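# Two robots sort coded parcels through a service window

## Task

Robot r1 begins in the delivery room and r2 in the mail room; the door linking them is locked, but a service window stands open. The delivery room table holds six parcels, each marked on top with a mail stop code, and the mail room shelf holds letter trays marked with codes on their fronts. Every parcel whose code equals a tray's code must end fully within that tray's walls. Parcels without a match must stay on the table, and the trays must stay on the shelf. At the end both grippers must have released everything and moved away. Neither robot may topple or be left leaning, or the task fails. Anything that stays in place only because a robot is holding it does not count.

## Robot and tools

Robots: r1 and r2 are identical Hello Robot Stretch 4 units, about 1.6 m tall. Each has an omni-wheel base (rim within 0.23 m of its centre), a lift on a mast, one arm that telescopes forward, a three-joint wrist (yaw, pitch, roll) and a two-finger gripper. Each carries four cameras: r1_head_camera, r1_head_left_camera, r1_head_right_camera, r1_wrist_camera, and the matching r2_ names.

Frames: each robot reports in its own base frame, origin on the floor below the base centre, x ahead, y to the left, z up. hand_pose is a point between the open fingertips in that frame; the printed value may be slightly off. The odometry frame is the base frame where the robot stood when the scene began. base_odometry counts wheel turns only, so slipping looks like travel; heading runs -3.142 to 3.142, left positive. Because frames are per robot, only images, lidar_m and wrist_depth_mm reveal where the robots are relative to one another.

execute_actions(actions, cameras): actions is a list holding one action or none (empty list just reports state and images). An action is an object keyed "r1" and/or "r2". Under each name: "base", "joints", or both, plus optional "pace" and "contact_limits"; or "end_of_arm" on its own. Everything in one action starts at once.
- base: exactly one relative move from where the base last measured itself. translate_m: straight drive in metres, forward positive, -2 to 2. strafe_m: sideways in metres, left positive, -2 to 2. rotate_rad: turn in place in radians, counter-clockwise positive, -3.2 to 3.2.
- joints: absolute targets, by name. lift_m 0 to 1.2 m; arm_m 0 to 0.55 m extension; wrist_yaw_rad -1.134 to 4.276 (0 ahead, positive left, 3.14 stowed back, above 3.4 may hit the arm); wrist_pitch_rad -1.117 to 4.259 (0 level, 1.57 pointing down); wrist_roll_rad -1.117 to 4.259 (positive is clockwise seen from behind); gripper_m -0.038 to 0.141, the fingertip gap in metres (below 0 the tips squeeze each other). Out-of-range joint targets are clipped and reported; other bad values or unknown keys reject the whole call.
- pace: "slow", "default", "fast", "max" (base up to 0.1/0.3/0.4/0.6 m/s and 1/2/3/4 rad/s; slower when the lift is high).
- contact_limits: {"arm_m": value} from 0 (gentlest) to 0.75 (firmest), default 0.5.
- end_of_arm: "enable_torque" revives wrist or gripper motors that shut off.
cameras: list of camera names or "all"; omitted/null means all, [] means none. Images come in the order on the "pictures" line. An action runs at most 15 s. Joints or robots you omit may still be driving toward earlier targets.

wait(seconds): 0 to 10 s, commands nothing, returns state and images.
zoom_image(camera, region): enlarges [x0, y0, x1, y1] pixels (top-left origin, max 504 by 504) of that camera's latest full image.
read_manual(section): returns URDF licence texts only.
finished_scene(scene): ends the current scene given its number; irreversible, and reports success. Replying without any tool call ends everything.

Result lines: base_status and joint_status tell how each motion ended. "done" means reached (for the base: wheels turned the commanded amount, even if slipping). "off_target": stopped short, maybe still pushing. "contact_stop_at_<key>": hit something; that part may go slack. "limit_stop_at_<name>": a built-in limit intervened; "limit_stop_at_tilt" means leaning over 6 degrees and lift, arm and wheels go limp; "limit_stop_at_own_body" means the joint would hit the robot itself (common with the gripper tilted up and rolled). "torque_fault": a wrist motor overloaded and went limp until enable_torque. on_its_own reports unrequested changes; "held at" is the target held. A stop in one call cancels the later calls in that reply. lidar_m: 12 distances in metres, 30-degree sectors starting straight ahead and going counter-clockwise (4th left, 7th behind, 10th right); "-" is nothing seen or closer than 0.25 m; it misses glass and thin legs but sees table tops and the other robot. wrist_depth_mm: 7 by 7 grid of depths, 100 to 2000 mm, listed from top left. turned_by_wheels versus turned_by_imu differing by over about 0.1 rad signals a bump or slip. base_tilt is in degrees (forward, right positive), with a fixed bias up to about 1.5. motor_effort is percent of maximum, bracketed number is the peak.

Gripping: command gripper_m smaller than the item's width; tighter pulls it toward the wrist. Neither the reading nor "done" proves a grasp; check gripper effort and images. If fingertips snag on a surface, raise the lift. To unfold at the start, send lift_m 0.4 with wrist_yaw_rad 0.

Avoid: the bases ever touching (any further drive once in contact presses hard and can end the run); driving or turning with over 1 kg held and arm_m above 0.2; strong pushes with a high gripper; pressing the gripper into things with base or arm moves; dropping, slamming or knocking parcels. Two robots given equal commands can travel differently by about 3 cm per metre. Loose objects can get a brief shove now and then. Faster finished runs are better.

Each tool is called after ">>>" by a JSON object that holds its "method" and its "body", one argument or row to a line.

## Session

>>> {"method": "execute_actions", "body": {
  "actions": []
}}

Scene clock: 0.00 s.
r1.base_odometry: x=+0.000 y=+0.000 heading=+0.000 (m, m, rad; r1's odometry frame)
r1.turned_by_wheels: +0.000 (rad since the last result)
r1.turned_by_imu: +0.000 (rad since the last result)
r1.base_tilt: forward=+0.7 right=-0.3 (deg)
r1.lidar_m: 1.32 1.10 1.06 1.13 1.41 3.45 0.89 1.11 3.22 1.78 1.26 1.26
r1.base_status: not commanded
r1.joint_positions: lift_m=+0.220 arm_m=-0.002 wrist_yaw_rad=+3.133 wrist_pitch_rad=+0.006 wrist_roll_rad=+0.002 gripper_m=+0.057
r1.joint_status: not commanded
r1.motor_effort: lift_m=+20 arm_m=+0 wrist_yaw_rad=+1 wrist_pitch_rad=-6 wrist_roll_rad=+0 gripper_m=-2 wheel_0=+0 wheel_1=+0 wheel_2=+0 (%)
r1.hand_pose: x=-0.1187 y=+0.0899 z=+0.3962 quat_wxyz=(+0.004, -0.003, +0.001, +1.000) (m; r1's base frame)
r1.wrist_depth_mm: - 137 246 - - - - / - 113 138 1430 - - - / - 116 141 - - - - / - 140 227 - - - - / 207 1808 - - 1808 - 1921 / 215 1308 198 1182 214 1160 1138 / 216 878 891 - 891 820 842
r2.base_odometry: x=+0.000 y=+0.000 heading=+0.000 (m, m, rad; r2's odometry frame)
r2.turned_by_wheels: +0.000 (rad since the last result)
r2.turned_by_imu: +0.000 (rad since the last result)
r2.base_tilt: forward=-1.2 right=+0.0 (deg)
r2.lidar_m: 1.94 2.13 2.23 3.08 2.54 3.14 2.73 2.62 1.84 1.24 1.21 1.38
r2.base_status: not commanded
r2.joint_positions: lift_m=+0.230 arm_m=+0.002 wrist_yaw_rad=+3.189 wrist_pitch_rad=+0.000 wrist_roll_rad=-0.003 gripper_m=+0.057
r2.joint_status: not commanded
r2.motor_effort: lift_m=+18 arm_m=+0 wrist_yaw_rad=-2 wrist_pitch_rad=-5 wrist_roll_rad=-2 gripper_m=-2 wheel_0=-1 wheel_1=+0 wheel_2=+0 (%)
r2.hand_pose: x=-0.1190 y=+0.0736 z=+0.4078 quat_wxyz=(-0.024, +0.000, -0.001, +1.000) (m; r2's base frame)
r2.wrist_depth_mm: - 145 144 - - - - / - 107 142 - - - - / - 109 141 - - - - / - 120 141 - - - - / 200 143 - - - - - / 224 1756 224 1921 1756 - - / 224 1098 1008 1118 198 1255 1229
pictures: r1_head_camera, r1_head_left_camera, r1_head_right_camera, r1_wrist_camera, r2_head_camera, r2_head_left_camera, r2_head_right_camera, r2_wrist_camera
Images, in order (width x height): r1_head_camera 420x560, r1_head_left_camera 420x672, r1_head_right_camera 420x672, r1_wrist_camera 616x392, r2_head_camera 420x560, r2_head_left_camera 420x672, r2_head_right_camera 420x672, r2_wrist_camera 616x392.

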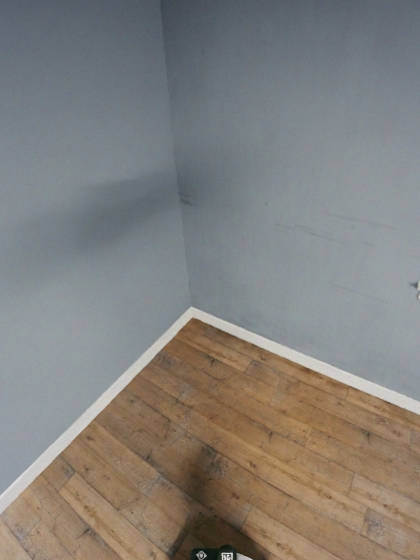

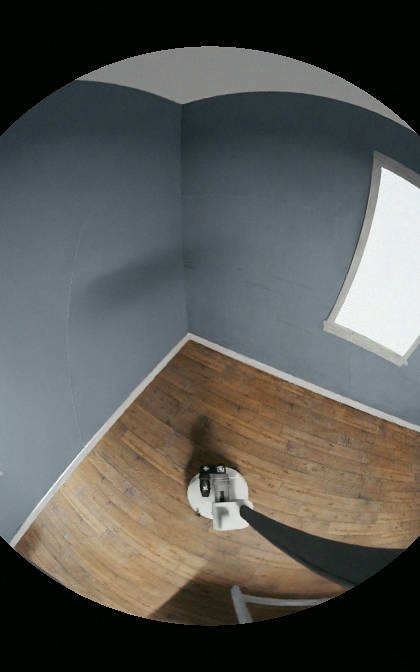

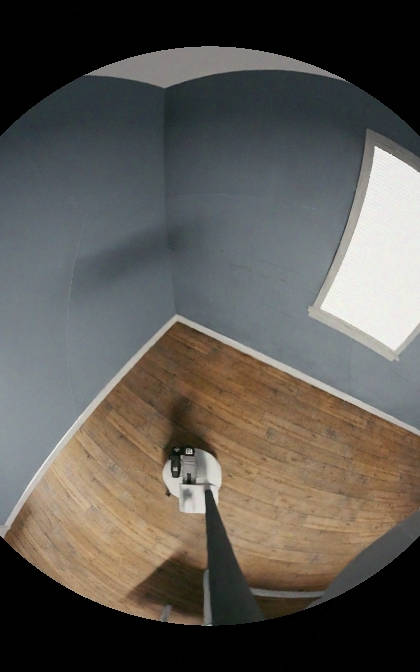

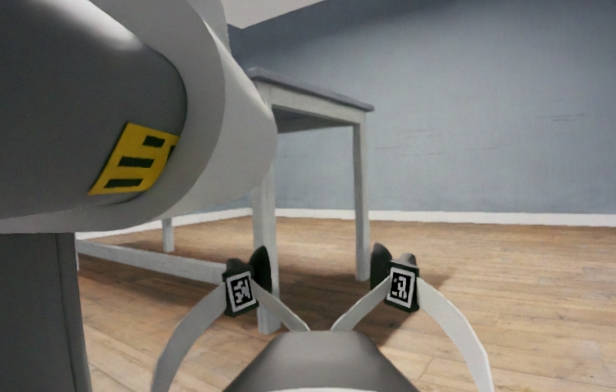

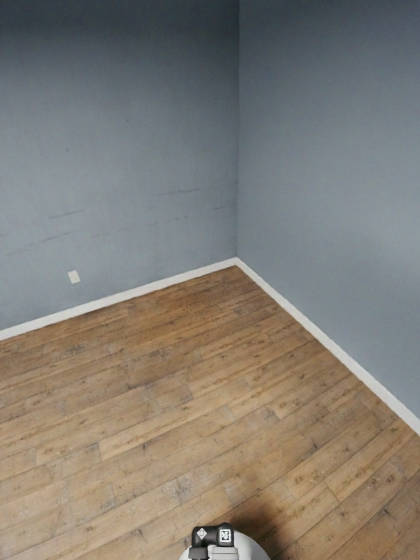

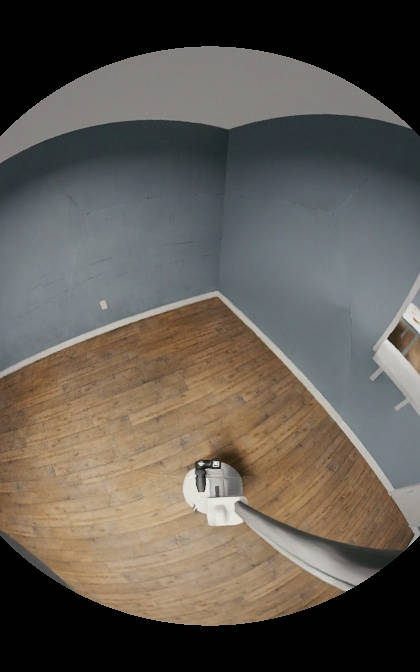

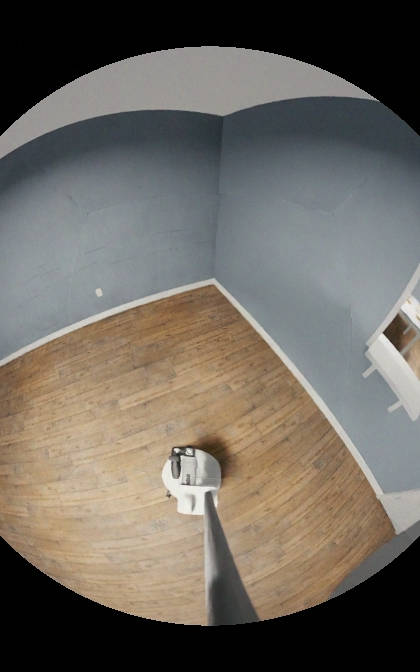

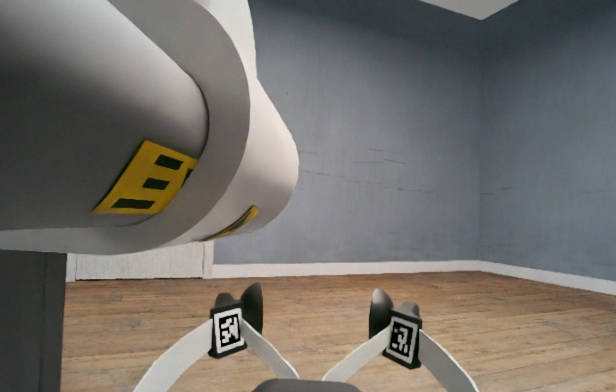

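>>> {"method": "execute_actions", "body": {
  "actions": [
    {"r1": {"base": {"rotate_rad": 3.0}}, "r2": {"base": {"rotate_rad": -1.5}}}
  ],
  "cameras": ["r1_head_camera", "r1_head_left_camera", "r2_head_camera", "r2_head_left_camera"]
}}

Scene clock: 3.00 s.
r1.base_odometry: x=+0.000 y=+0.000 heading=+3.000 (m, m, rad; r1's odometry frame)
r1.turned_by_wheels: +3.000 (rad since the last result)
r1.turned_by_imu: +3.003 (rad since the last result)
r1.base_tilt: forward=+0.6 right=-0.3 (deg)
r1.lidar_m: 0.90 0.92 2.01 2.06 1.36 1.26 1.29 1.16 1.07 1.09 1.30 2.92
r1.base_status: done
r1.joint_positions: lift_m=+0.220 arm_m=-0.002 wrist_yaw_rad=+3.133 wrist_pitch_rad=+0.006 wrist_roll_rad=+0.002 gripper_m=+0.057
r1.joint_status: not commanded
r1.motor_effort: lift_m=+21(20) arm_m=+0(0) wrist_yaw_rad=+1(1) wrist_pitch_rad=-5(6) wrist_roll_rad=+0(0) gripper_m=-3(2) wheel_0=+0(6) wheel_1=+1(8) wheel_2=-1(7) (%)
r1.hand_pose: x=-0.1187 y=+0.0899 z=+0.3962 quat_wxyz=(+0.004, -0.003, +0.001, +1.000) (m; r1's base frame)
r1.wrist_depth_mm: - 137 246 1430 1281 1138 1060 / - 113 138 1464 1281 1205 1078 / - 116 141 1464 1308 1182 1098 / - 141 226 1499 1336 1229 1098 / 207 1366 1661 1464 1308 1205 1098 / 215 1229 197 1182 213 1138 1098 / 217 891 878 - 904 809 842
r2.base_odometry: x=+0.000 y=+0.000 heading=-1.500 (m, m, rad; r2's odometry frame)
r2.turned_by_wheels: -1.500 (rad since the last result)
r2.turned_by_imu: -1.527 (rad since the last result)
r2.base_tilt: forward=-1.2 right=-0.1 (deg)
r2.lidar_m: 1.23 1.22 1.44 2.12 2.13 2.29 3.05 2.52 3.23 2.65 2.60 1.73
r2.base_status: done
r2.joint_positions: lift_m=+0.230 arm_m=+0.002 wrist_yaw_rad=+3.189 wrist_pitch_rad=+0.000 wrist_roll_rad=-0.003 gripper_m=+0.057
r2.joint_status: not commanded
r2.motor_effort: lift_m=+18(18) arm_m=+0(0) wrist_yaw_rad=-2(1) wrist_pitch_rad=-6(6) wrist_roll_rad=+0(2) gripper_m=+0(1) wheel_0=+2(8) wheel_1=+0(7) wheel_2=+1(8) (%)
r2.hand_pose: x=-0.1190 y=+0.0736 z=+0.4078 quat_wxyz=(-0.024, +0.000, -0.001, +1.000) (m; r2's base frame)
r2.wrist_depth_mm: - 145 145 - - - - / - 107 142 - - - - / - 109 141 - - - - / - 120 141 - - - - / 200 143 - - - - - / 224 1756 224 1921 1756 - - / 224 1118 1008 1138 197 1229 1281
pictures: r1_head_camera, r1_head_left_camera, r2_head_camera, r2_head_left_camera
Images, in order (width x height): r1_head_camera 420x560, r1_head_left_camera 420x672, r2_head_camera 420x560, r2_head_left_camera 420x672.

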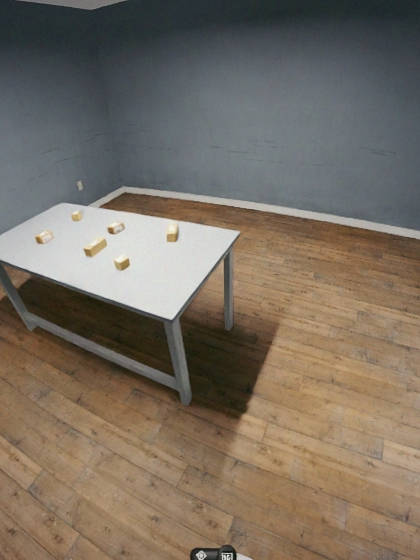

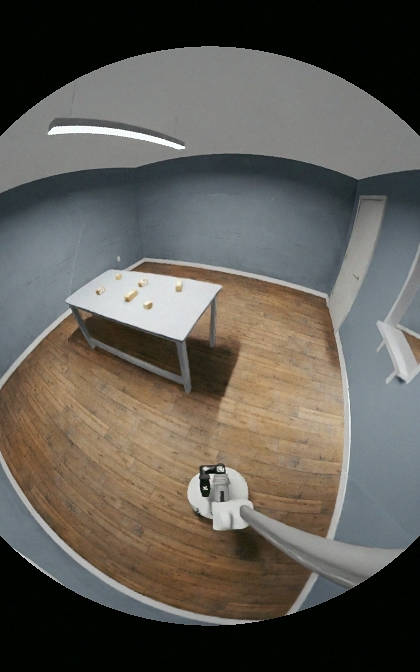

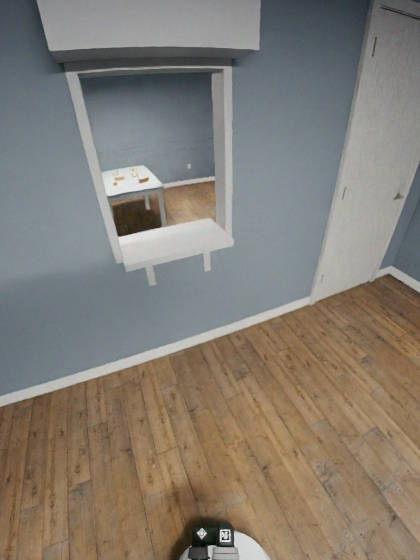

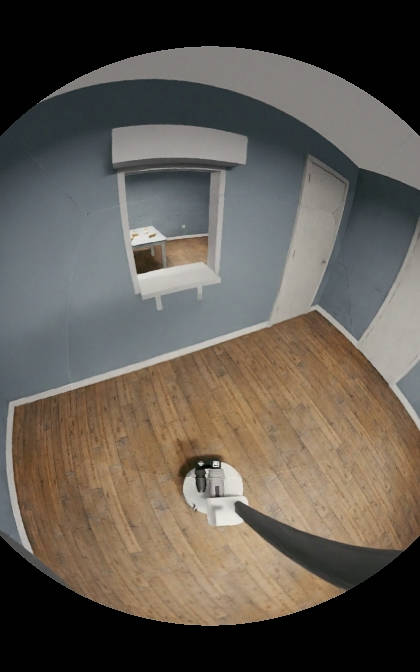

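>>> {"method": "zoom_image", "body": {
  "camera": "r1_head_camera",
  "region": [0, 190, 250, 300]
}}

>>> {"method": "execute_actions", "body": {
  "actions": [
    {"r2": {"base": {"rotate_rad": -2.2}}, "r1": {"joints": {"lift_m": 0.75, "wrist_yaw_rad": 0.0}}}
  ],
  "cameras": ["r1_head_camera", "r1_wrist_camera", "r2_head_camera", "r2_head_left_camera"]
}}

Region (0, 190, 250, 300) of r1_head_camera's 420x560 image, scaled by 2.016, with more detail than that image has; it fills the top 222 rows of this view, and the rest is white.

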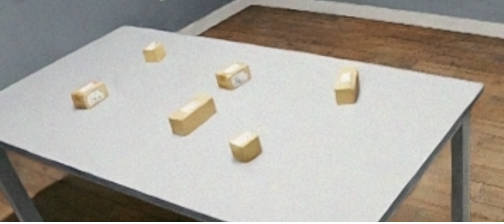

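Scene clock: 6.50 s.
r1.base_odometry: x=+0.000 y=+0.000 heading=+3.000 (m, m, rad; r1's odometry frame)
r1.turned_by_wheels: +0.000 (rad since the last result)
r1.turned_by_imu: +0.000 (rad since the last result)
r1.base_tilt: forward=+0.6 right=-0.4 (deg)
r1.lidar_m: 0.91 0.91 1.99 2.10 1.34 1.25 1.29 1.17 1.05 1.08 1.29 2.93
r1.base_status: not commanded
r1.joint_positions: lift_m=+0.750 arm_m=-0.002 wrist_yaw_rad=+0.000 wrist_pitch_rad=+0.006 wrist_roll_rad=+0.002 gripper_m=+0.057
r1.joint_status: all done
r1.motor_effort: lift_m=+25(27) arm_m=+0(0) wrist_yaw_rad=+0(5) wrist_pitch_rad=-6(6) wrist_roll_rad=-1(0) gripper_m=-2(1) wheel_0=-1(0) wheel_1=+0(0) wheel_2=+0(1) (%)
r1.hand_pose: x=+0.4576 y=-0.0873 z=+0.9260 quat_wxyz=(+1.000, +0.001, +0.003, +0.000) (m; r1's base frame)
r1.wrist_depth_mm: - - - - - - - / - - - - - - - / - - - - - - - / - - - - - - - / 1138 1118 1118 1308 - - - / - 768 197 1281 214 - - / - 1863 1863 - 1921 1708 1756
r2.base_odometry: x=+0.000 y=+0.000 heading=+2.584 (m, m, rad; r2's odometry frame)
r2.turned_by_wheels: -2.200 (rad since the last result)
r2.turned_by_imu: -2.240 (rad since the last result)
r2.base_tilt: forward=-1.3 right=+0.0 (deg)
r2.lidar_m: 3.11 2.74 2.62 1.87 1.28 1.23 1.39 1.90 2.12 2.21 3.05 2.54
r2.base_status: done
r2.joint_positions: lift_m=+0.230 arm_m=+0.002 wrist_yaw_rad=+3.189 wrist_pitch_rad=+0.000 wrist_roll_rad=-0.003 gripper_m=+0.057
r2.joint_status: not commanded
r2.motor_effort: lift_m=+18(18) arm_m=+0(0) wrist_yaw_rad=-1(2) wrist_pitch_rad=-6(6) wrist_roll_rad=+1(1) gripper_m=+0(5) wheel_0=+1(6) wheel_1=+0(7) wheel_2=+1(8) (%)
r2.hand_pose: x=-0.1190 y=+0.0736 z=+0.4078 quat_wxyz=(-0.024, +0.000, -0.001, +1.000) (m; r2's base frame)
r2.wrist_depth_mm: - 145 145 1708 1464 1308 - / - 107 143 1708 1499 1281 1118 / - 109 141 1576 1464 1281 1138 / - 121 141 1618 1430 1229 1138 / 198 144 1863 1618 1464 1255 1138 / 224 1756 225 1618 1308 1255 1118 / 224 1118 1025 1098 197 1160 1098
pictures: r1_head_camera, r1_wrist_camera, r2_head_camera, r2_head_left_camera
Images, in order (width x height): r1_head_camera 420x560, r1_wrist_camera 616x392, r2_head_camera 420x560, r2_head_left_camera 420x672.

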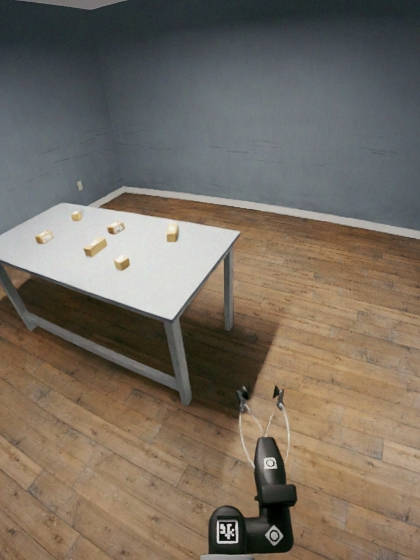

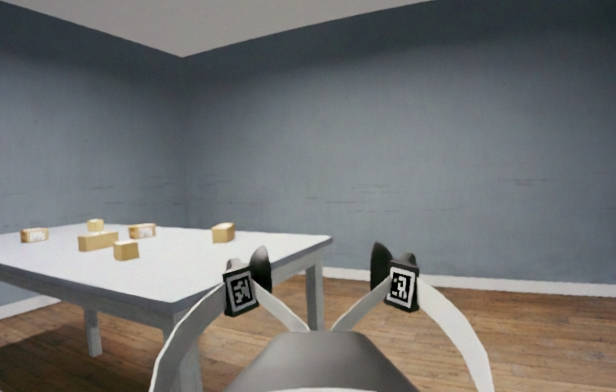

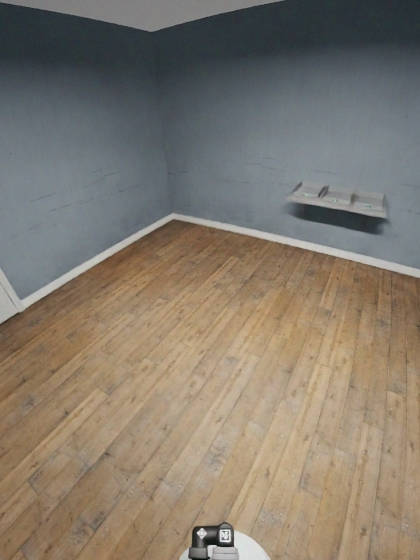

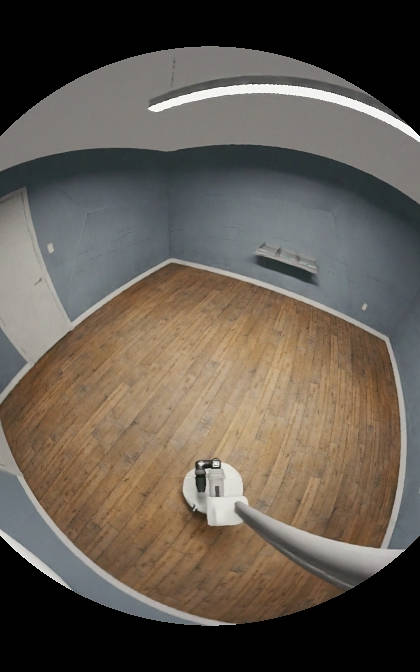

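>>> {"method": "execute_actions", "body": {
  "actions": [
    {"r1": {"base": {"rotate_rad": -0.38}}, "r2": {"base": {"rotate_rad": -0.55}}}
  ],
  "cameras": ["r1_head_camera", "r2_head_camera"]
}}

>>> {"method": "execute_actions", "body": {
  "actions": [
    {"r1": {"base": {"strafe_m": 1.15}}, "r2": {"base": {"translate_m": 1.7}, "pace": "fast"}}
  ],
  "cameras": ["r1_head_camera", "r1_head_left_camera", "r2_head_camera"]
}}

Scene clock: 14.20 s.
r1.base_odometry: x=+0.000 y=+0.000 heading=+2.620 (m, m, rad; r1's odometry frame)
r1.turned_by_wheels: -0.380 (rad since the last result)
r1.turned_by_imu: -0.380 (rad since the last result)
r1.base_tilt: forward=+0.6 right=-0.3 (deg)
r1.lidar_m: 3.48 0.87 1.08 3.18 1.78 1.27 1.25 1.35 1.11 1.06 1.13 1.43
r1.base_status: done
r1.joint_positions: lift_m=+0.750 arm_m=-0.002 wrist_yaw_rad=+0.000 wrist_pitch_rad=+0.006 wrist_roll_rad=+0.002 gripper_m=+0.057
r1.joint_status: not commanded
r1.motor_effort: lift_m=+25(25) arm_m=+0(0) wrist_yaw_rad=+0(0) wrist_pitch_rad=-5(7) wrist_roll_rad=-1(0) gripper_m=-3(2) wheel_0=+0(6) wheel_1=+0(0) wheel_2=+0(7) (%)
r1.hand_pose: x=+0.4576 y=-0.0874 z=+0.9260 quat_wxyz=(+1.000, +0.001, +0.003, +0.000) (m; r1's base frame)
r1.wrist_depth_mm: - - - - - - 1537 / - - - - - - 1576 / - - - - - - 1576 / - - - - - - 1618 / 1138 - - - - - 1576 / 788 - 198 - 214 - 1618 / - 1808 1921 - 1863 1708 1576
r2.base_odometry: x=+0.000 y=+0.000 heading=+2.034 (m, m, rad; r2's odometry frame)
r2.turned_by_wheels: -0.550 (rad since the last result)
r2.turned_by_imu: -0.559 (rad since the last result)
r2.base_tilt: forward=-1.2 right=-0.1 (deg)
r2.lidar_m: 2.53 2.62 2.75 2.60 1.94 1.28 1.21 1.36 1.85 2.12 2.20 2.93
r2.base_status: done
r2.joint_positions: lift_m=+0.230 arm_m=+0.002 wrist_yaw_rad=+3.189 wrist_pitch_rad=+0.000 wrist_roll_rad=-0.003 gripper_m=+0.057
r2.joint_status: not commanded
r2.motor_effort: lift_m=+18(18) arm_m=+0(0) wrist_yaw_rad=-2(2) wrist_pitch_rad=-8(8) wrist_roll_rad=-1(1) gripper_m=-2(2) wheel_0=+1(8) wheel_1=-1(7) wheel_2=+1(7) (%)
r2.hand_pose: x=-0.1190 y=+0.0736 z=+0.4078 quat_wxyz=(-0.024, +0.000, -0.001, +1.000) (m; r2's base frame)
r2.wrist_depth_mm: - 145 145 1464 - 1366 1397 / - 107 142 1430 - 1397 1397 / - 109 141 1430 1430 1397 1336 / - 120 141 1430 1397 1430 1366 / 199 144 1430 1430 1397 1366 1366 / 224 1430 225 1397 1397 1366 1336 / 225 1118 1025 1138 197 1205 1229
pictures: r1_head_camera, r2_head_camera
Images, in order (width x height): r1_head_camera 420x560, r2_head_camera 420x560.

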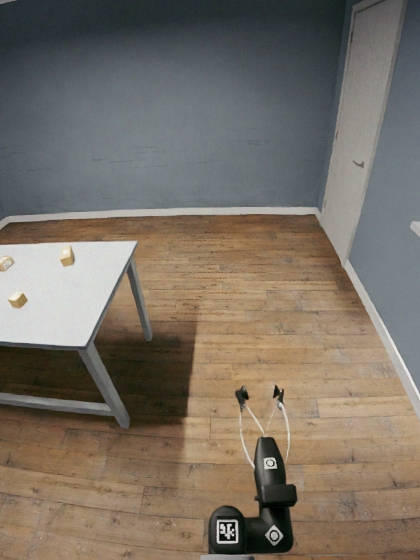

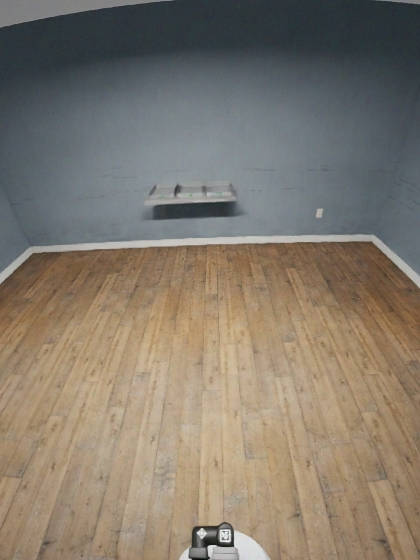

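Scene clock: 19.73 s.
r1.base_odometry: x=-0.573 y=-0.997 heading=+2.620 (m, m, rad; r1's odometry frame)
r1.turned_by_wheels: +0.000 (rad since the last result)
r1.turned_by_imu: +0.000 (rad since the last result)
r1.base_tilt: forward=+0.7 right=-0.3 (deg)
r1.lidar_m: 0.73 0.78 1.10 2.07 1.69 1.27 1.17 1.26 1.85 2.22 2.32 0.76
r1.base_status: done
r1.joint_positions: lift_m=+0.750 arm_m=-0.002 wrist_yaw_rad=+0.000 wrist_pitch_rad=+0.006 wrist_roll_rad=+0.002 gripper_m=+0.057
r1.joint_status: not commanded
r1.motor_effort: lift_m=+23(25) arm_m=+0(0) wrist_yaw_rad=+0(0) wrist_pitch_rad=-6(5) wrist_roll_rad=+0(0) gripper_m=-2(1) wheel_0=+0(6) wheel_1=+0(10) wheel_2=+0(1) (%)
r1.hand_pose: x=+0.4576 y=-0.0874 z=+0.9261 quat_wxyz=(+1.000, +0.001, +0.003, +0.000) (m; r1's base frame)
r1.wrist_depth_mm: - - - - - - - / - - - - - - - / - - - - - - - / - - - - - - - / 1160 1098 1098 991 1008 960 - / 627 627 198 574 215 564 544 / 609 597 580 - 554 549 544
r2.base_odometry: x=-0.760 y=+1.521 heading=+2.034 (m, m, rad; r2's odometry frame)
r2.turned_by_wheels: +0.000 (rad since the last result)
r2.turned_by_imu: +0.001 (rad since the last result)
r2.base_tilt: forward=-1.3 right=+0.0 (deg)
r2.lidar_m: 0.83 0.87 1.80 2.69 2.76 3.17 3.04 3.02 2.18 2.09 1.89 1.36
r2.base_status: done
r2.joint_positions: lift_m=+0.230 arm_m=+0.002 wrist_yaw_rad=+3.189 wrist_pitch_rad=+0.000 wrist_roll_rad=-0.003 gripper_m=+0.057
r2.joint_status: not commanded
r2.motor_effort: lift_m=+18(18) arm_m=+0(0) wrist_yaw_rad=-2(2) wrist_pitch_rad=-6(5) wrist_roll_rad=+0(2) gripper_m=-4(2) wheel_0=+0(8) wheel_1=+0(8) wheel_2=+3(14) (%)
r2.hand_pose: x=-0.1190 y=+0.0736 z=+0.4078 quat_wxyz=(-0.024, +0.000, -0.001, +1.000) (m; r2's base frame)
r2.wrist_depth_mm: - 145 145 - - - - / - 107 142 - - - - / - 109 141 - - - - / - 120 141 - - - - / 198 143 - - - - - / 224 1756 225 1921 1708 - - / 224 1118 1025 1118 197 1229 1255
pictures: r1_head_camera, r1_head_left_camera, r2_head_camera
Images, in order (width x height): r1_head_camera 420x560, r1_head_left_camera 420x672, r2_head_camera 420x560.

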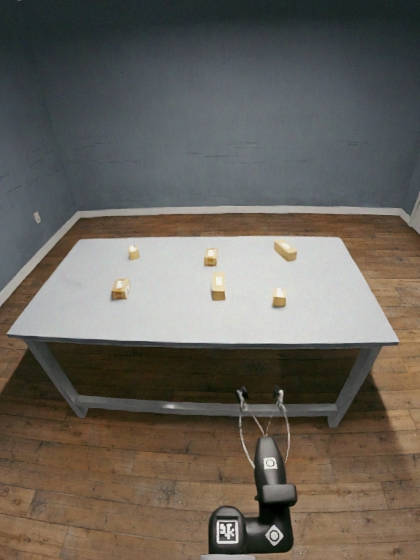

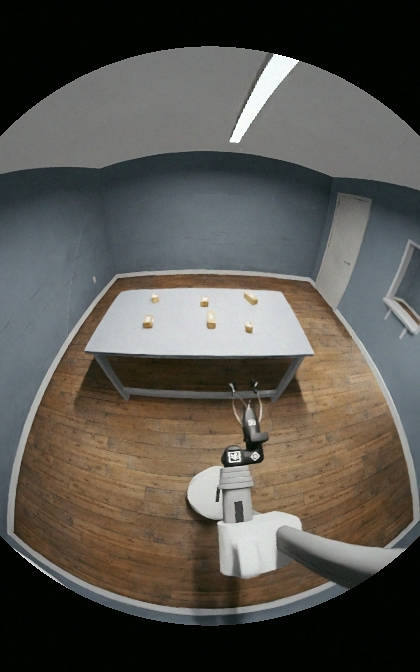

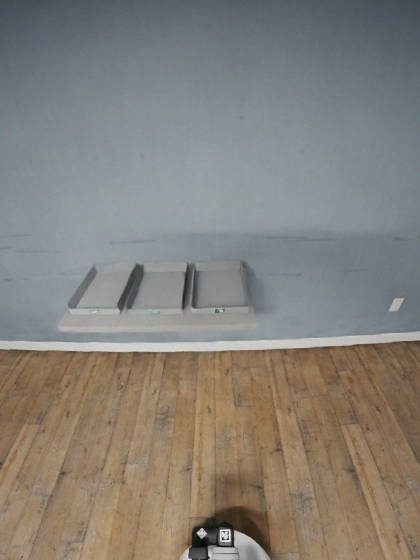

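>>> {"method": "zoom_image", "body": {
  "camera": "r2_head_camera",
  "region": [50, 250, 270, 340]
}}

>>> {"method": "zoom_image", "body": {
  "camera": "r1_head_camera",
  "region": [90, 230, 310, 315]
}}

Region (50, 250, 270, 340) of r2_head_camera's 420x560 image, scaled by 2.291, with more detail than that image has; it fills the top 206 rows of this view, and the rest is white.

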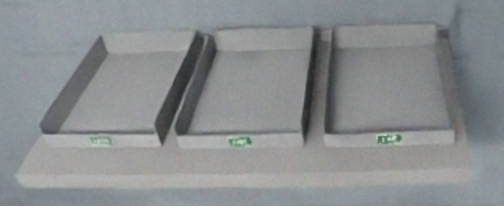

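Region (90, 230, 310, 315) of r1_head_camera's 420x560 image, scaled by 2.291, with more detail than that image has; it fills the top 195 rows of this view, and the rest is white.

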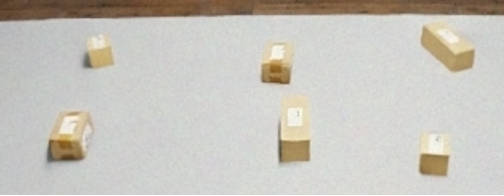

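>>> {"method": "zoom_image", "body": {
  "camera": "r2_head_camera",
  "region": [80, 300, 240, 322]
}}

>>> {"method": "zoom_image", "body": {
  "camera": "r1_head_camera",
  "region": [200, 265, 300, 310]
}}

Region (80, 300, 240, 322) of r2_head_camera's 420x560 image, scaled by 3.150, with more detail than that image has; it fills the top 69 rows of this view, and the rest is white.

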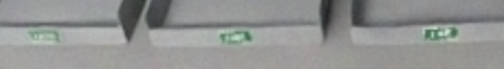

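Region (200, 265, 300, 310) of r1_head_camera's 420x560 image, scaled by 5.040, with more detail than that image has; it fills the top 227 rows of this view, and the rest is white.

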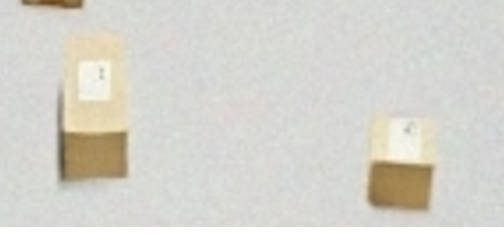

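>>> {"method": "execute_actions", "body": {
  "actions": [
    {"r1": {"base": {"translate_m": 0.33}, "joints": {"lift_m": 1.0, "wrist_pitch_rad": 0.9, "arm_m": 0.15}}, "r2": {"joints": {"lift_m": 0.68, "wrist_yaw_rad": 0.0}}}
  ],
  "cameras": ["r1_head_camera", "r1_wrist_camera", "r2_head_camera", "r2_wrist_camera"]
}}

Scene clock: 23.77 s.
r1.base_odometry: x=-0.859 y=-0.833 heading=+2.620 (m, m, rad; r1's odometry frame)
r1.turned_by_wheels: +0.000 (rad since the last result)
r1.turned_by_imu: +0.001 (rad since the last result)
r1.base_tilt: forward=+0.7 right=-0.3 (deg)
r1.lidar_m: 0.39 0.43 0.62 2.05 2.17 1.60 1.56 1.62 2.30 2.22 0.58 0.43
r1.base_status: done
r1.joint_positions: lift_m=+1.000 arm_m=+0.149 wrist_yaw_rad=+0.000 wrist_pitch_rad=+0.901 wrist_roll_rad=+0.002 gripper_m=+0.057
r1.joint_status: all done
r1.motor_effort: lift_m=+25(26) arm_m=+7(9) wrist_yaw_rad=+1(1) wrist_pitch_rad=-3(4) wrist_roll_rad=+0(0) gripper_m=-2(1) wheel_0=+1(6) wheel_1=+0(7) wheel_2=+0(10) (%)
r1.hand_pose: x=+0.4987 y=-0.0874 z=+0.9517 quat_wxyz=(+0.900, +0.001, +0.435, +0.000) (m; r1's base frame)
r1.wrist_depth_mm: 778 759 741 723 691 691 699 / 661 654 603 627 615 603 609 / 585 569 549 549 544 535 525 / 517 504 459 496 484 477 473 / 459 455 449 445 427 430 427 / 415 410 197 402 213 392 387 / 382 375 375 - 370 359 359
r2.base_odometry: x=-0.760 y=+1.521 heading=+2.034 (m, m, rad; r2's odometry frame)
r2.turned_by_wheels: +0.000 (rad since the last result)
r2.turned_by_imu: +0.001 (rad since the last result)
r2.base_tilt: forward=-1.2 right=+0.0 (deg)
r2.lidar_m: 0.83 0.86 1.80 2.67 2.77 3.16 3.04 3.03 2.18 2.09 1.87 1.36
r2.base_status: not commanded
r2.joint_positions: lift_m=+0.680 arm_m=+0.002 wrist_yaw_rad=+0.000 wrist_pitch_rad=+0.000 wrist_roll_rad=-0.003 gripper_m=+0.057
r2.joint_status: all done
r2.motor_effort: lift_m=+20(22) arm_m=+0(0) wrist_yaw_rad=-3(10) wrist_pitch_rad=-5(5) wrist_roll_rad=+1(1) gripper_m=-3(2) wheel_0=+0(0) wheel_1=+0(0) wheel_2=+3(3) (%)
r2.hand_pose: x=+0.4619 y=-0.0873 z=+0.8581 quat_wxyz=(+1.000, -0.001, +0.000, +0.000) (m; r2's base frame)
r2.wrist_depth_mm: 1078 1078 1078 1078 1078 1060 1078 / 1078 1060 1078 1078 1078 1078 1042 / 1098 1078 1078 1060 1060 1060 1060 / 1060 1078 1078 1060 1060 1060 1042 / 809 991 1025 1060 1042 1042 1060 / 615 647 225 621 1060 1042 1025 / 1060 1042 1042 1008 197 1025 1025
pictures: r1_head_camera, r1_wrist_camera, r2_head_camera, r2_wrist_camera
Images, in order (width x height): r1_head_camera 420x560, r1_wrist_camera 616x392, r2_head_camera 420x560, r2_wrist_camera 616x392.

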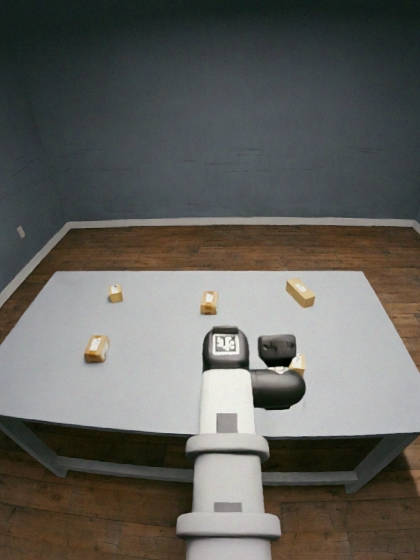

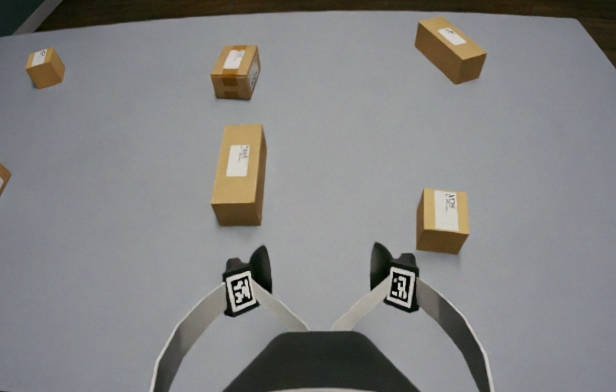

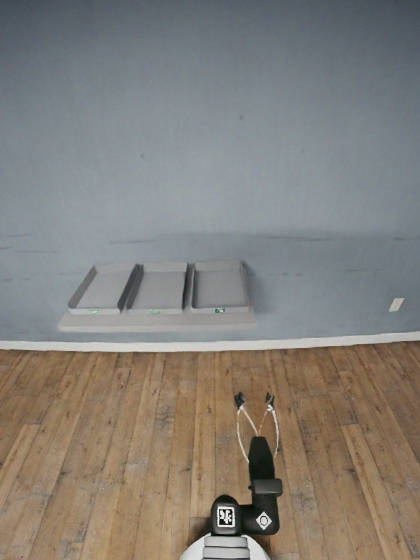

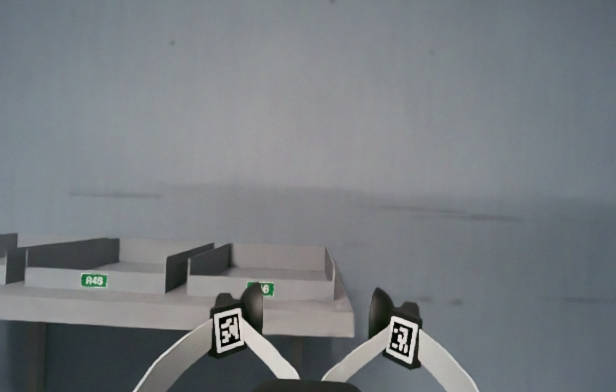

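>>> {"method": "zoom_image", "body": {
  "camera": "r2_wrist_camera",
  "region": [0, 230, 360, 330]
}}

>>> {"method": "zoom_image", "body": {
  "camera": "r1_wrist_camera",
  "region": [190, 110, 490, 260]
}}

>>> {"method": "zoom_image", "body": {
  "camera": "r1_wrist_camera",
  "region": [200, 10, 500, 110]
}}

Region (0, 230, 360, 330) of r2_wrist_camera's 616x392 image, scaled by 1.400.

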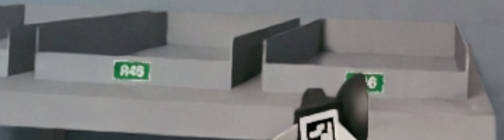

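Region (190, 110, 490, 260) of r1_wrist_camera's 616x392 image, scaled by 1.680.

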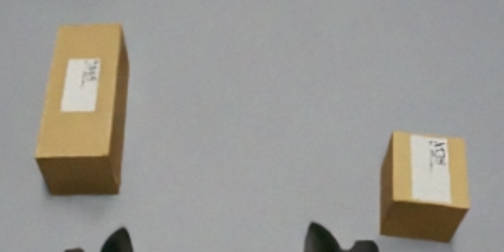

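Region (200, 10, 500, 110) of r1_wrist_camera's 616x392 image, scaled by 1.680.

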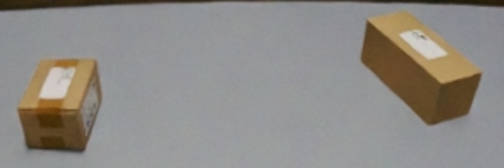

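>>> {"method": "zoom_image", "body": {
  "camera": "r2_wrist_camera",
  "region": [60, 265, 140, 295]
}}

>>> {"method": "zoom_image", "body": {
  "camera": "r1_wrist_camera",
  "region": [410, 180, 480, 235]
}}

>>> {"method": "zoom_image", "body": {
  "camera": "r1_wrist_camera",
  "region": [205, 120, 275, 185]
}}

Region (60, 265, 140, 295) of r2_wrist_camera's 616x392 image, scaled by 6.300; it fills the top 189 rows of this view, and the rest is white.

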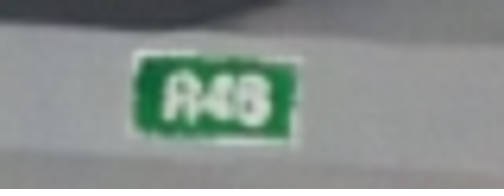

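Region (410, 180, 480, 235) of r1_wrist_camera's 616x392 image, scaled by 7.200; it fills the top 396 rows of this view, and the rest is white.

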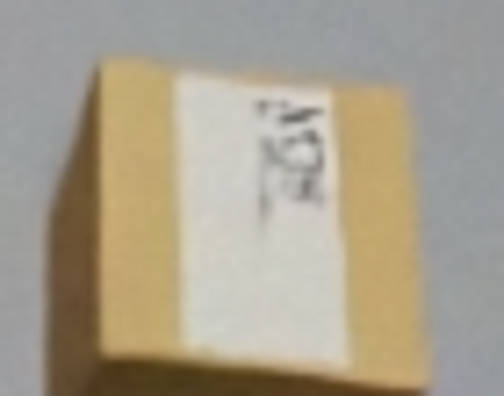

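Region (205, 120, 275, 185) of r1_wrist_camera's 616x392 image, scaled by 7.200; it fills the top 468 rows of this view, and the rest is white.

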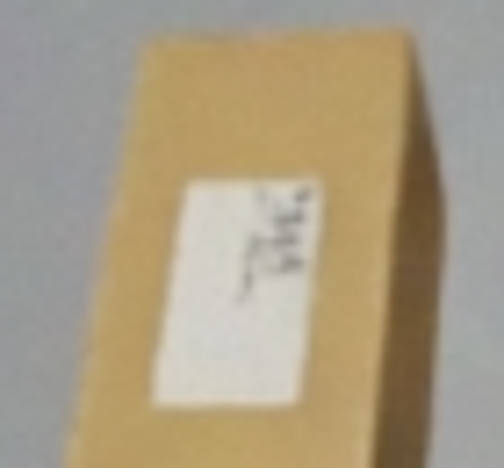

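>>> {"method": "execute_actions", "body": {
  "actions": [
    {"r1": {"base": {"strafe_m": -0.15}, "joints": {"lift_m": 0.98, "wrist_pitch_rad": 1.5, "arm_m": 0.42, "gripper_m": 0.1}}, "r2": {"base": {"strafe_m": 0.42}}}
  ],
  "cameras": ["r1_wrist_camera"]
}}

>>> {"method": "execute_actions", "body": {
  "actions": [
    {"r2": {"base": {"translate_m": 0.22}}}
  ],
  "cameras": ["r1_head_camera", "r1_wrist_camera", "r2_head_camera", "r2_wrist_camera"]
}}

Scene clock: 29.13 s.
r1.base_odometry: x=-0.784 y=-0.703 heading=+2.620 (m, m, rad; r1's odometry frame)
r1.turned_by_wheels: +0.000 (rad since the last result)
r1.turned_by_imu: +0.000 (rad since the last result)
r1.base_tilt: forward=+0.7 right=-0.3 (deg)
r1.lidar_m: 0.39 0.42 0.63 2.19 2.16 1.65 1.56 1.63 2.18 2.07 0.58 0.42
r1.base_status: done
r1.joint_positions: lift_m=+0.980 arm_m=+0.419 wrist_yaw_rad=+0.000 wrist_pitch_rad=+1.500 wrist_roll_rad=+0.002 gripper_m=+0.100
r1.joint_status: all done
r1.motor_effort: lift_m=+16(25) arm_m=+8(9) wrist_yaw_rad=+1(2) wrist_pitch_rad=+0(3) wrist_roll_rad=+0(0) gripper_m=-1(5) wheel_0=+0(11) wheel_1=+1(5) wheel_2=-1(0) (%)
r1.hand_pose: x=+0.6100 y=-0.0874 z=+0.8708 quat_wxyz=(+0.732, +0.001, +0.682, -0.001) (m; r1's base frame)
r1.wrist_depth_mm: 347 345 342 338 336 332 330 / 320 347 342 338 334 332 329 / 306 343 340 336 334 330 329 / 320 342 340 334 334 329 329 / 343 342 338 286 332 330 327 / 343 340 334 334 330 327 325 / 342 340 336 - 330 327 325
r2.base_odometry: x=-1.135 y=+1.333 heading=+2.034 (m, m, rad; r2's odometry frame)
r2.turned_by_wheels: +0.000 (rad since the last result)
r2.turned_by_imu: +0.002 (rad since the last result)
r2.base_tilt: forward=-1.3 right=-0.1 (deg)
r2.lidar_m: 0.82 0.87 1.80 2.24 2.34 3.14 3.07 3.13 2.60 2.50 1.88 0.86
r2.base_status: done
r2.joint_positions: lift_m=+0.680 arm_m=+0.002 wrist_yaw_rad=+0.000 wrist_pitch_rad=+0.000 wrist_roll_rad=-0.003 gripper_m=+0.057
r2.joint_status: not commanded
r2.motor_effort: lift_m=+19(20) arm_m=+0(0) wrist_yaw_rad=-2(3) wrist_pitch_rad=-5(8) wrist_roll_rad=-3(0) gripper_m=-2(7) wheel_0=-1(9) wheel_1=-1(9) wheel_2=+1(1) (%)
r2.hand_pose: x=+0.4618 y=-0.0874 z=+0.8582 quat_wxyz=(+1.000, -0.001, +0.000, +0.000) (m; r2's base frame)
r2.wrist_depth_mm: 1078 1060 1060 1078 1078 1060 1060 / 1078 1078 1078 1060 1060 1060 1042 / 1078 1060 1060 1042 1042 1042 1042 / 1060 1078 1042 1060 1042 1042 1042 / 1060 960 1025 991 1008 1042 1042 / 1042 640 224 621 597 661 654 / 1042 1042 1025 1008 198 1025 1008
pictures: r1_wrist_camera
Images, in order (width x height): r1_wrist_camera 616x392.

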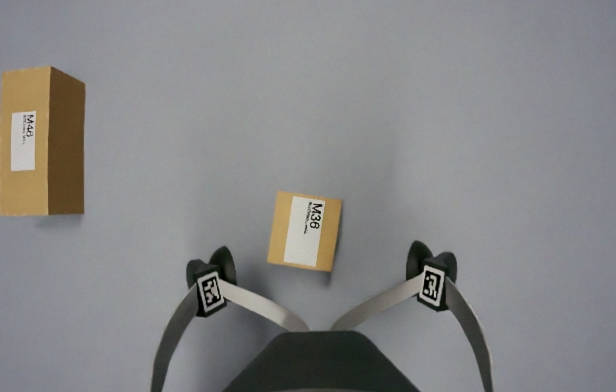

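Scene clock: 31.30 s.
r1.base_odometry: x=-0.784 y=-0.703 heading=+2.620 (m, m, rad; r1's odometry frame)
r1.turned_by_wheels: +0.000 (rad since the last result)
r1.turned_by_imu: +0.000 (rad since the last result)
r1.base_tilt: forward=+0.6 right=-0.3 (deg)
r1.lidar_m: 0.40 0.42 0.59 2.21 2.19 1.61 1.53 1.61 2.13 2.04 0.57 0.39
r1.base_status: not commanded
r1.joint_positions: lift_m=+0.980 arm_m=+0.419 wrist_yaw_rad=+0.000 wrist_pitch_rad=+1.500 wrist_roll_rad=+0.002 gripper_m=+0.100
r1.joint_status: not commanded
r1.motor_effort: lift_m=+15(15) arm_m=+8(8) wrist_yaw_rad=+1(1) wrist_pitch_rad=+1(0) wrist_roll_rad=+0(1) gripper_m=-1(0) wheel_0=+0(1) wheel_1=+1(1) wheel_2=+0(0) (%)
r1.hand_pose: x=+0.6100 y=-0.0874 z=+0.8708 quat_wxyz=(+0.732, +0.001, +0.682, -0.001) (m; r1's base frame)
r1.wrist_depth_mm: 347 347 342 340 334 334 329 / 320 343 343 340 336 332 330 / 306 345 342 336 336 332 329 / 320 343 340 336 332 330 327 / 345 342 340 287 332 329 327 / 343 342 336 334 329 327 325 / 342 338 338 - 329 327 325
r2.base_odometry: x=-1.234 y=+1.530 heading=+2.034 (m, m, rad; r2's odometry frame)
r2.turned_by_wheels: +0.000 (rad since the last result)
r2.turned_by_imu: +0.001 (rad since the last result)
r2.base_tilt: forward=-1.3 right=+0.0 (deg)
r2.lidar_m: 0.60 0.63 1.49 2.25 2.34 3.15 3.28 3.36 2.62 2.50 1.55 0.64
r2.base_status: done
r2.joint_positions: lift_m=+0.680 arm_m=+0.002 wrist_yaw_rad=+0.000 wrist_pitch_rad=+0.000 wrist_roll_rad=-0.003 gripper_m=+0.057
r2.joint_status: not commanded
r2.motor_effort: lift_m=+19(19) arm_m=+0(0) wrist_yaw_rad=-3(2) wrist_pitch_rad=-7(6) wrist_roll_rad=+2(0) gripper_m=-2(2) wheel_0=+2(7) wheel_1=+1(5) wheel_2=+1(10) (%)
r2.hand_pose: x=+0.4618 y=-0.0874 z=+0.8582 quat_wxyz=(+1.000, -0.001, +0.000, +0.000) (m; r2's base frame)
r2.wrist_depth_mm: 866 854 854 854 854 842 854 / 866 866 854 842 842 854 831 / 854 854 854 831 842 831 831 / 831 854 842 820 842 831 831 / 831 798 798 831 831 820 831 / 462 466 225 609 445 517 627 / 379 382 379 375 197 407 415
pictures: r1_head_camera, r1_wrist_camera, r2_head_camera, r2_wrist_camera
Images, in order (width x height): r1_head_camera 420x560, r1_wrist_camera 616x392, r2_head_camera 420x560, r2_wrist_camera 616x392.

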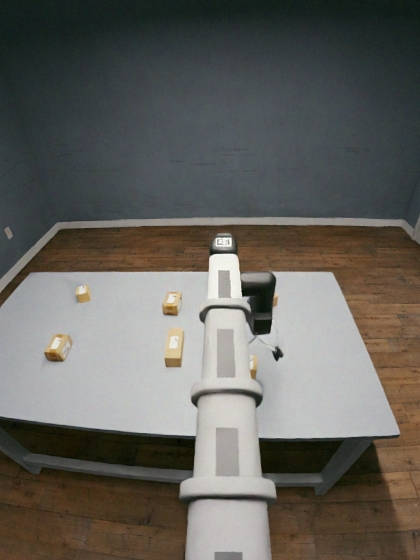

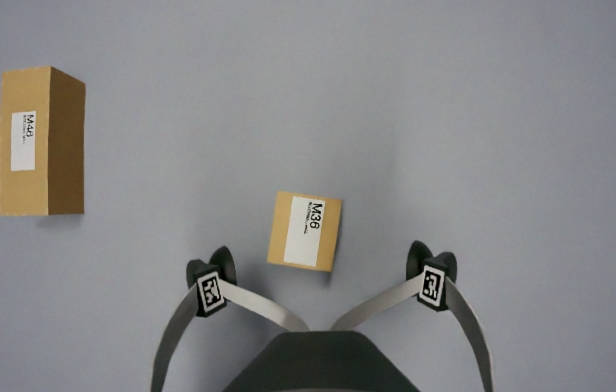

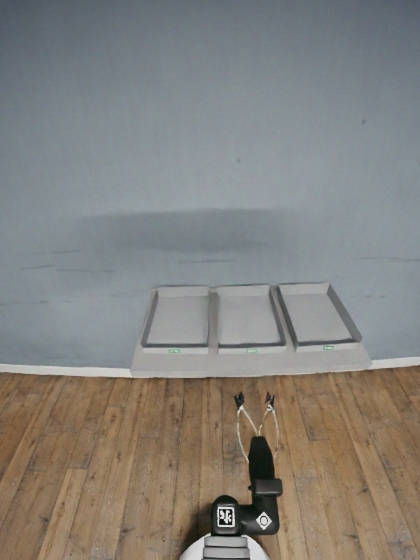

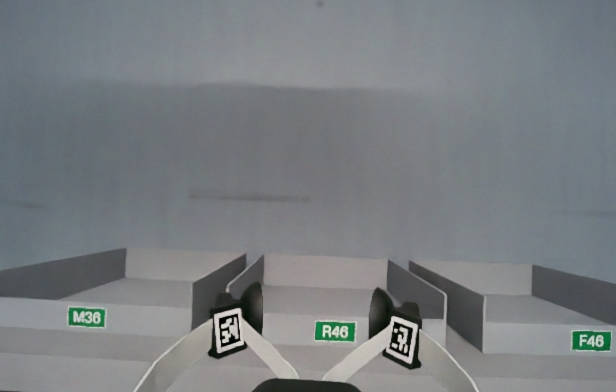

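>>> {"method": "zoom_image", "body": {
  "camera": "r2_wrist_camera",
  "region": [50, 295, 616, 365]
}}

>>> {"method": "zoom_image", "body": {
  "camera": "r1_wrist_camera",
  "region": [260, 185, 350, 275]
}}

>>> {"method": "zoom_image", "body": {
  "camera": "r1_wrist_camera",
  "region": [0, 90, 90, 190]
}}

Region (50, 295, 616, 365) is 566x70 pixels. A region can be at most 504 by 504 pixels.

Region (260, 185, 350, 275) of r1_wrist_camera's 616x392 image, scaled by 5.600.

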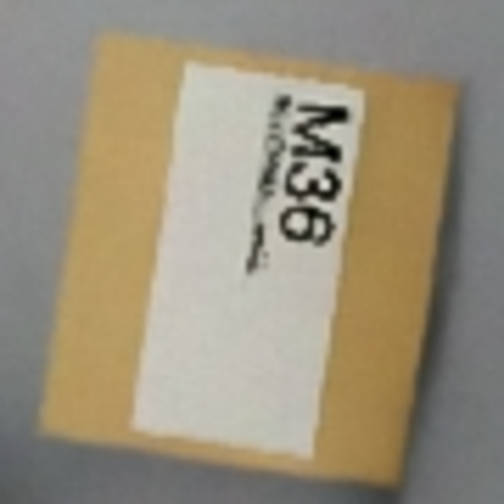

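Region (0, 90, 90, 190) of r1_wrist_camera's 616x392 image, scaled by 5.040; it fills the left 454 columns of this view, and the rest is white.

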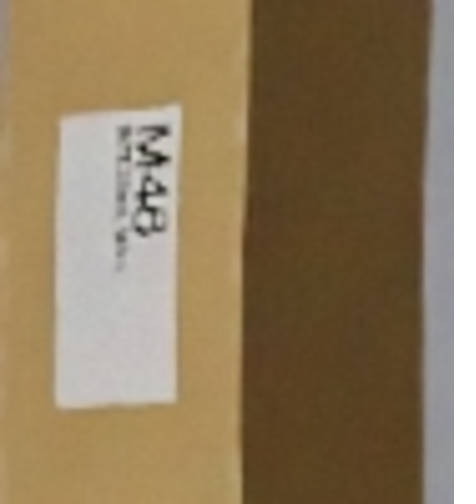

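>>> {"method": "zoom_image", "body": {
  "camera": "r2_wrist_camera",
  "region": [55, 300, 365, 350]
}}

>>> {"method": "zoom_image", "body": {
  "camera": "r2_wrist_camera",
  "region": [540, 320, 616, 360]
}}

Region (55, 300, 365, 350) of r2_wrist_camera's 616x392 image, scaled by 1.626; it fills the top 81 rows of this view, and the rest is white.

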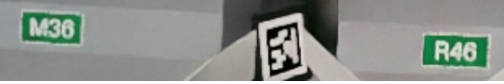

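Region (540, 320, 616, 360) of r2_wrist_camera's 616x392 image, scaled by 6.632; it fills the top 265 rows of this view, and the rest is white.

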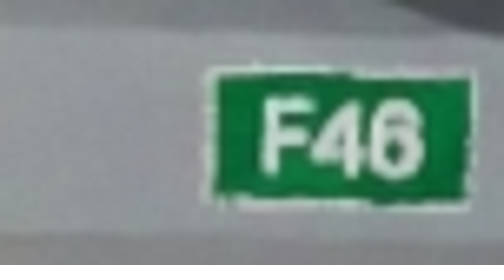

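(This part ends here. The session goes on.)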